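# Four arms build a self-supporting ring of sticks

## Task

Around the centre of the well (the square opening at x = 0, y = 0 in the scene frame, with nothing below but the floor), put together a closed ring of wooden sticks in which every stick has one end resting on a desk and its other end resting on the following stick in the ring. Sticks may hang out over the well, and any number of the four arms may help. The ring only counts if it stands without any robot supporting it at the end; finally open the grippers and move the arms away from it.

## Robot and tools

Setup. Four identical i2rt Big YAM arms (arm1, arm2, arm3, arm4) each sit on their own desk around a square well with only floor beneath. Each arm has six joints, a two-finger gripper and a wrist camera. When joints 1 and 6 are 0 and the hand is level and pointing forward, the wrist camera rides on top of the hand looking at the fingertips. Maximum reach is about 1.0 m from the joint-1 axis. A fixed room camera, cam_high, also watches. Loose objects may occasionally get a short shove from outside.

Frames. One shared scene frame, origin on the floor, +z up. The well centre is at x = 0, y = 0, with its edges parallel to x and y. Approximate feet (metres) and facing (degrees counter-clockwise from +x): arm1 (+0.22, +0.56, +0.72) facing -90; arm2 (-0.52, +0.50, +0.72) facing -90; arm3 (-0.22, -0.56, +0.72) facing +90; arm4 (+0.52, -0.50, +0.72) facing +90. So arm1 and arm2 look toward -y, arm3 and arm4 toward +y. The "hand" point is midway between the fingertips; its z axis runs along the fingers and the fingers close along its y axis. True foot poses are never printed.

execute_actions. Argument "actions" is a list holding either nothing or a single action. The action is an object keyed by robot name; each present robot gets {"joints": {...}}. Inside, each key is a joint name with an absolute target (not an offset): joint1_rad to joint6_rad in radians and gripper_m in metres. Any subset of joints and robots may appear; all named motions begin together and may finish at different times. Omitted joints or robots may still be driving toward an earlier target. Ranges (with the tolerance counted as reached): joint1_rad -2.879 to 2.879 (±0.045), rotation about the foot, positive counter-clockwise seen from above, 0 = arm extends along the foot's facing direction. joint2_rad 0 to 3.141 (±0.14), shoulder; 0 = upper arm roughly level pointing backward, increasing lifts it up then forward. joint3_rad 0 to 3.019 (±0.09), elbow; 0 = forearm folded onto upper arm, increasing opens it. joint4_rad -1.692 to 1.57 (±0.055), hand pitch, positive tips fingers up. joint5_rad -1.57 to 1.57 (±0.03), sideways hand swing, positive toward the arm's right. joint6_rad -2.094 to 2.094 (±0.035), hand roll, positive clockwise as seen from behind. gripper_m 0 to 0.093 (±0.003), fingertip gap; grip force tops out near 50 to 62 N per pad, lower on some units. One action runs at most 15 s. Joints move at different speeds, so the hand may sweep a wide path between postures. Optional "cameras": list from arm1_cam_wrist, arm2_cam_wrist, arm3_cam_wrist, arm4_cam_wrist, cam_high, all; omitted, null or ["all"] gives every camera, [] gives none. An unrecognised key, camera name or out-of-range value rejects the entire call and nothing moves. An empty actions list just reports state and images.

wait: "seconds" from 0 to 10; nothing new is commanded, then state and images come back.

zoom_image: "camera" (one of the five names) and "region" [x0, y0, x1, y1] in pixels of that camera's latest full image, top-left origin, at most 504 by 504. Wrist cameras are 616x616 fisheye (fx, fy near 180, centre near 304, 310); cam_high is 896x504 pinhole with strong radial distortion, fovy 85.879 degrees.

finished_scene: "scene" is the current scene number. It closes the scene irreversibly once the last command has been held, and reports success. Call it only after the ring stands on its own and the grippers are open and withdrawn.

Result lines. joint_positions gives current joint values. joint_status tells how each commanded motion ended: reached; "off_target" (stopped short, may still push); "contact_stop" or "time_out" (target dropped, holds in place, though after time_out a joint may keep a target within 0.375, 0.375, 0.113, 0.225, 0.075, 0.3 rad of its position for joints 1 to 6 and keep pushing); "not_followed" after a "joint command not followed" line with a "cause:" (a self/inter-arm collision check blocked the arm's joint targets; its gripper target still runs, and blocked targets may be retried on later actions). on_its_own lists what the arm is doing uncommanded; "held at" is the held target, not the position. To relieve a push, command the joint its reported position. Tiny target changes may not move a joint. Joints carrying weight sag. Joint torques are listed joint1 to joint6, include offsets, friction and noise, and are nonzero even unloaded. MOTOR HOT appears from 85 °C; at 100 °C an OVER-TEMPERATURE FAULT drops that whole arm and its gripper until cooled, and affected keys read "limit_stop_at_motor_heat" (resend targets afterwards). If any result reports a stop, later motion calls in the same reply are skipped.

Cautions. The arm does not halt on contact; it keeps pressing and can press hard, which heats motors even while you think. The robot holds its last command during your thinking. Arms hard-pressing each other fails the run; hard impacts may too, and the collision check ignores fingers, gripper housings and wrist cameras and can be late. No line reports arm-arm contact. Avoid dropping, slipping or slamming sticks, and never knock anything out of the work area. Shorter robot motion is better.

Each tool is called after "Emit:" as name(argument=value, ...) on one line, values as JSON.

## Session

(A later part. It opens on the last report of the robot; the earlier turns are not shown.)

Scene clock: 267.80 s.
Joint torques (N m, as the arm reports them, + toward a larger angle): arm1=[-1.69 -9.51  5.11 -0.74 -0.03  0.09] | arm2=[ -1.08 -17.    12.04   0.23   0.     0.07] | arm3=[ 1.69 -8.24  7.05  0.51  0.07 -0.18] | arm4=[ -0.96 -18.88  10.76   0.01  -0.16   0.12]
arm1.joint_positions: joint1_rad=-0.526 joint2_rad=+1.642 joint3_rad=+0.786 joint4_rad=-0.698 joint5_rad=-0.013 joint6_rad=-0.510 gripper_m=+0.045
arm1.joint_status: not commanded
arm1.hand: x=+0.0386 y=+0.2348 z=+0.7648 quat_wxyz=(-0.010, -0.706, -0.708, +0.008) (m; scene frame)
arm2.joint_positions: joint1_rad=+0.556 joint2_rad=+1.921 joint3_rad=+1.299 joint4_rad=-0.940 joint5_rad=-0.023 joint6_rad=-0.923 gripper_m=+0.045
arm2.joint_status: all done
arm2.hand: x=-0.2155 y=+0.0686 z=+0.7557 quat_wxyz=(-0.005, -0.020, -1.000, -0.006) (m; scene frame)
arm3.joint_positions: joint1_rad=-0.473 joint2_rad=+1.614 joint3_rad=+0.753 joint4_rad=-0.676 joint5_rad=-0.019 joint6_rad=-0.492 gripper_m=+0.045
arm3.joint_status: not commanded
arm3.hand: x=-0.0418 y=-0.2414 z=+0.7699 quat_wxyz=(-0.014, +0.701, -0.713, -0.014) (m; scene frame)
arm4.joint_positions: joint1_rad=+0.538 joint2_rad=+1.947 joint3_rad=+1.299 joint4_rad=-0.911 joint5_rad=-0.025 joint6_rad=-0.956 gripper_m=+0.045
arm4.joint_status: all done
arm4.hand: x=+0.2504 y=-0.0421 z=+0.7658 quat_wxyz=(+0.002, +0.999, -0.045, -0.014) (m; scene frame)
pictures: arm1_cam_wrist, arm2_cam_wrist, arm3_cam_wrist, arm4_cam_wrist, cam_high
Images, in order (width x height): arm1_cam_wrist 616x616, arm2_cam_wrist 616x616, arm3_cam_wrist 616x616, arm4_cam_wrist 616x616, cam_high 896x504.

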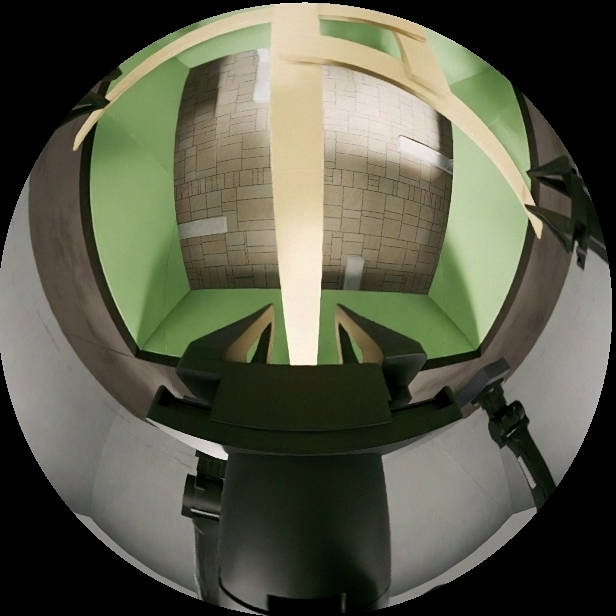

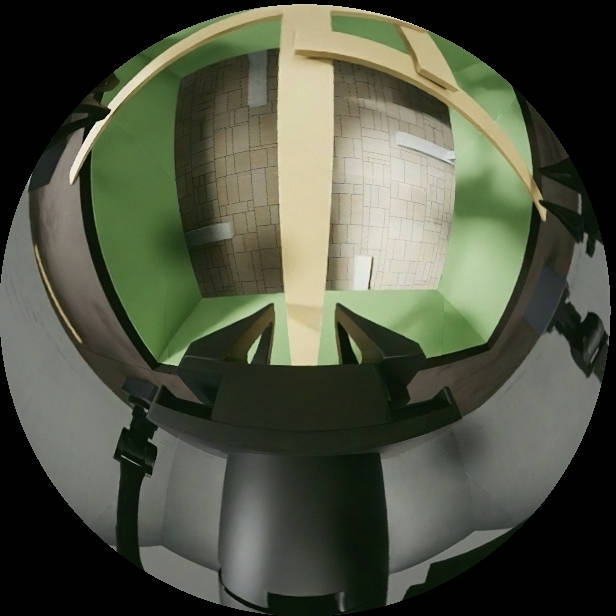

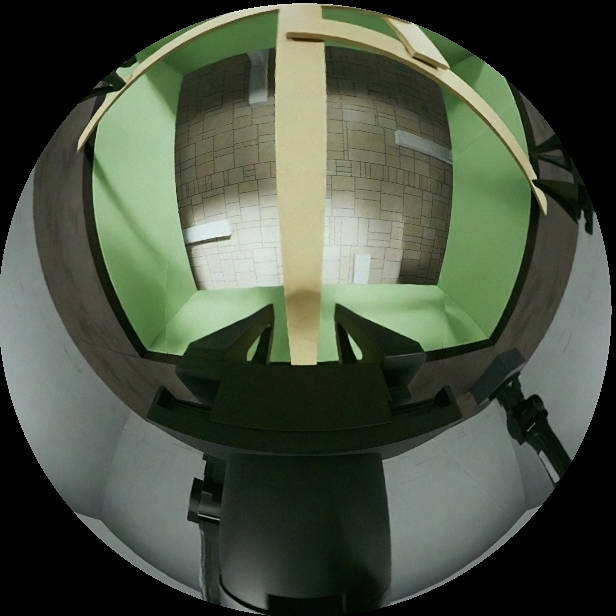

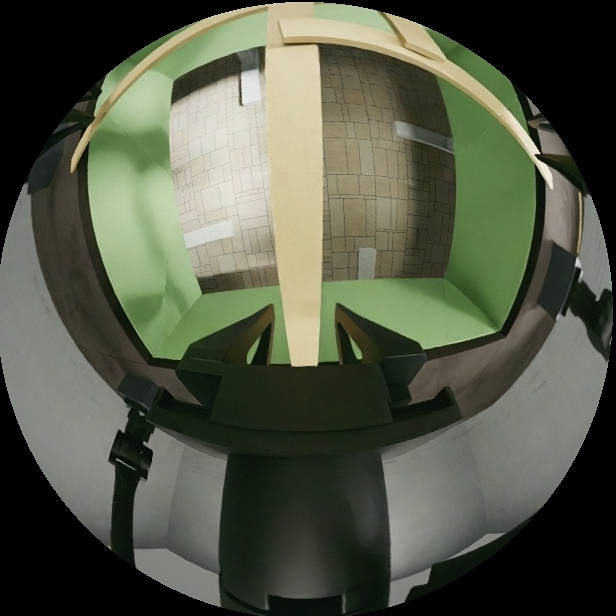

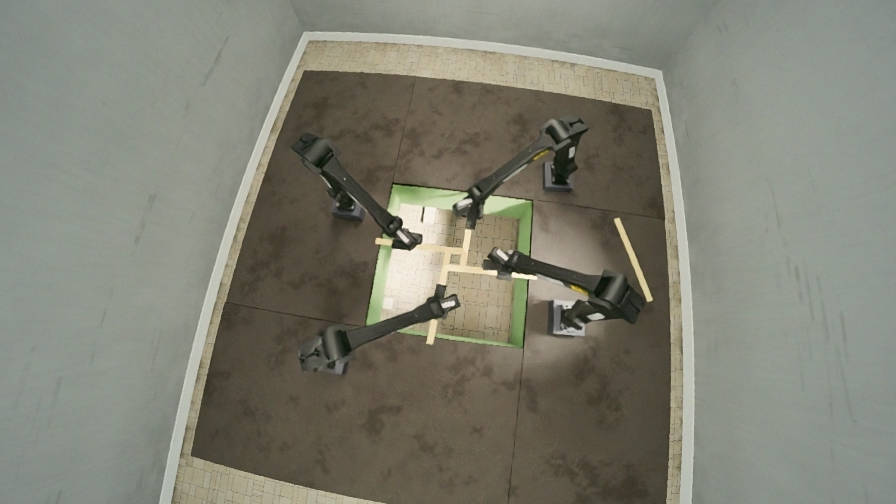

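Emit:
execute_actions(actions=[{"arm1":{"joints":{"joint2_rad":0.9,"joint4_rad":-1.4,"gripper_m":0.07}},"arm3":{"joints":{"joint2_rad":0.9,"joint4_rad":-1.4,"gripper_m":0.07}},"arm2":{"joints":{"joint2_rad":1.1,"joint4_rad":-1.65,"gripper_m":0.07}},"arm4":{"joints":{"joint2_rad":1.1,"joint4_rad":-1.65,"gripper_m":0.07}}}], cameras=["cam_high"])

Emit:
zoom_image(camera="cam_high", region=[350, 160, 560, 360])

Scene clock: 277.67 s.
Joint torques (N m, as the arm reports them, + toward a larger angle): arm1=[-1.75 -2.54  7.83 -0.49 -0.02  0.07] | arm2=[-0.83 -5.96 12.25  0.53  0.02  0.08] | arm3=[ 1.93 -3.16 10.61  0.56  0.07 -0.16] | arm4=[-0.79 -7.27 10.84  0.27 -0.17  0.15]
arm1.joint_positions: joint1_rad=-0.526 joint2_rad=+0.897 joint3_rad=+0.786 joint4_rad=-1.382 joint5_rad=-0.013 joint6_rad=-0.509 gripper_m=+0.070
arm1.joint_status: all done
arm1.hand: x=+0.1038 y=+0.3528 z=+0.9762 quat_wxyz=(-0.018, -0.705, -0.708, +0.037) (m; scene frame)
arm2.joint_positions: joint1_rad=+0.556 joint2_rad=+1.088 joint3_rad=+1.315 joint4_rad=-1.640 joint5_rad=-0.023 joint6_rad=-0.922 gripper_m=+0.070
arm2.joint_status: all done
arm2.hand: x=-0.3313 y=+0.2392 z=+1.1046 quat_wxyz=(-0.049, -0.019, -0.997, +0.054) (m; scene frame)
arm3.joint_positions: joint1_rad=-0.473 joint2_rad=+0.903 joint3_rad=+0.753 joint4_rad=-1.389 joint5_rad=-0.019 joint6_rad=-0.492 gripper_m=+0.070
arm3.joint_status: all done
arm3.hand: x=-0.1088 y=-0.3613 z=+0.9665 quat_wxyz=(-0.013, +0.701, -0.713, -0.014) (m; scene frame)
arm4.joint_positions: joint1_rad=+0.538 joint2_rad=+1.085 joint3_rad=+1.322 joint4_rad=-1.641 joint5_rad=-0.025 joint6_rad=-0.956 gripper_m=+0.070
arm4.joint_status: all done
arm4.hand: x=+0.3577 y=-0.2274 z=+1.1288 quat_wxyz=(-0.063, +0.996, -0.044, -0.055) (m; scene frame)
pictures: cam_high
Images, in order (width x height): cam_high 896x504.

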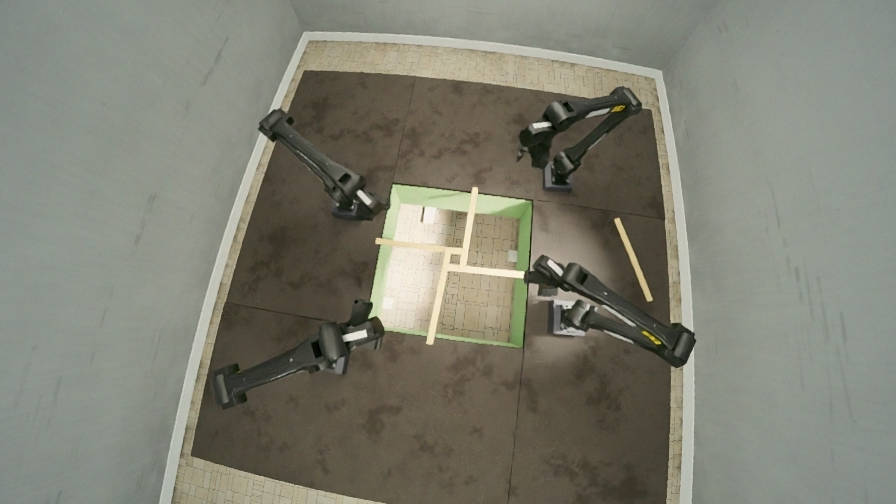

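Region (350, 160, 560, 360) of cam_high's 896x504 image, scaled by 2.400, with more detail than that image has; it fills the top 480 rows of this view, and the rest is white.

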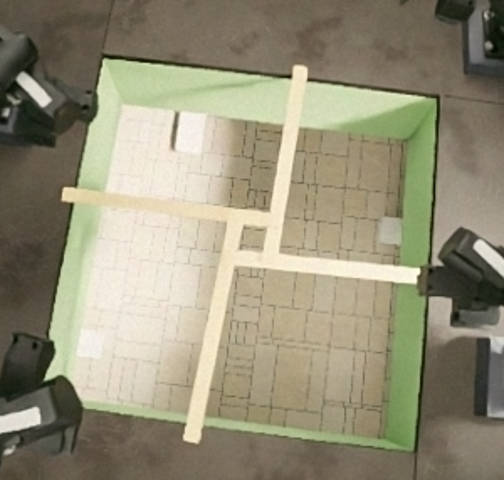

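Emit:
finished_scene(scene=1)

The scene is finished: the task was done.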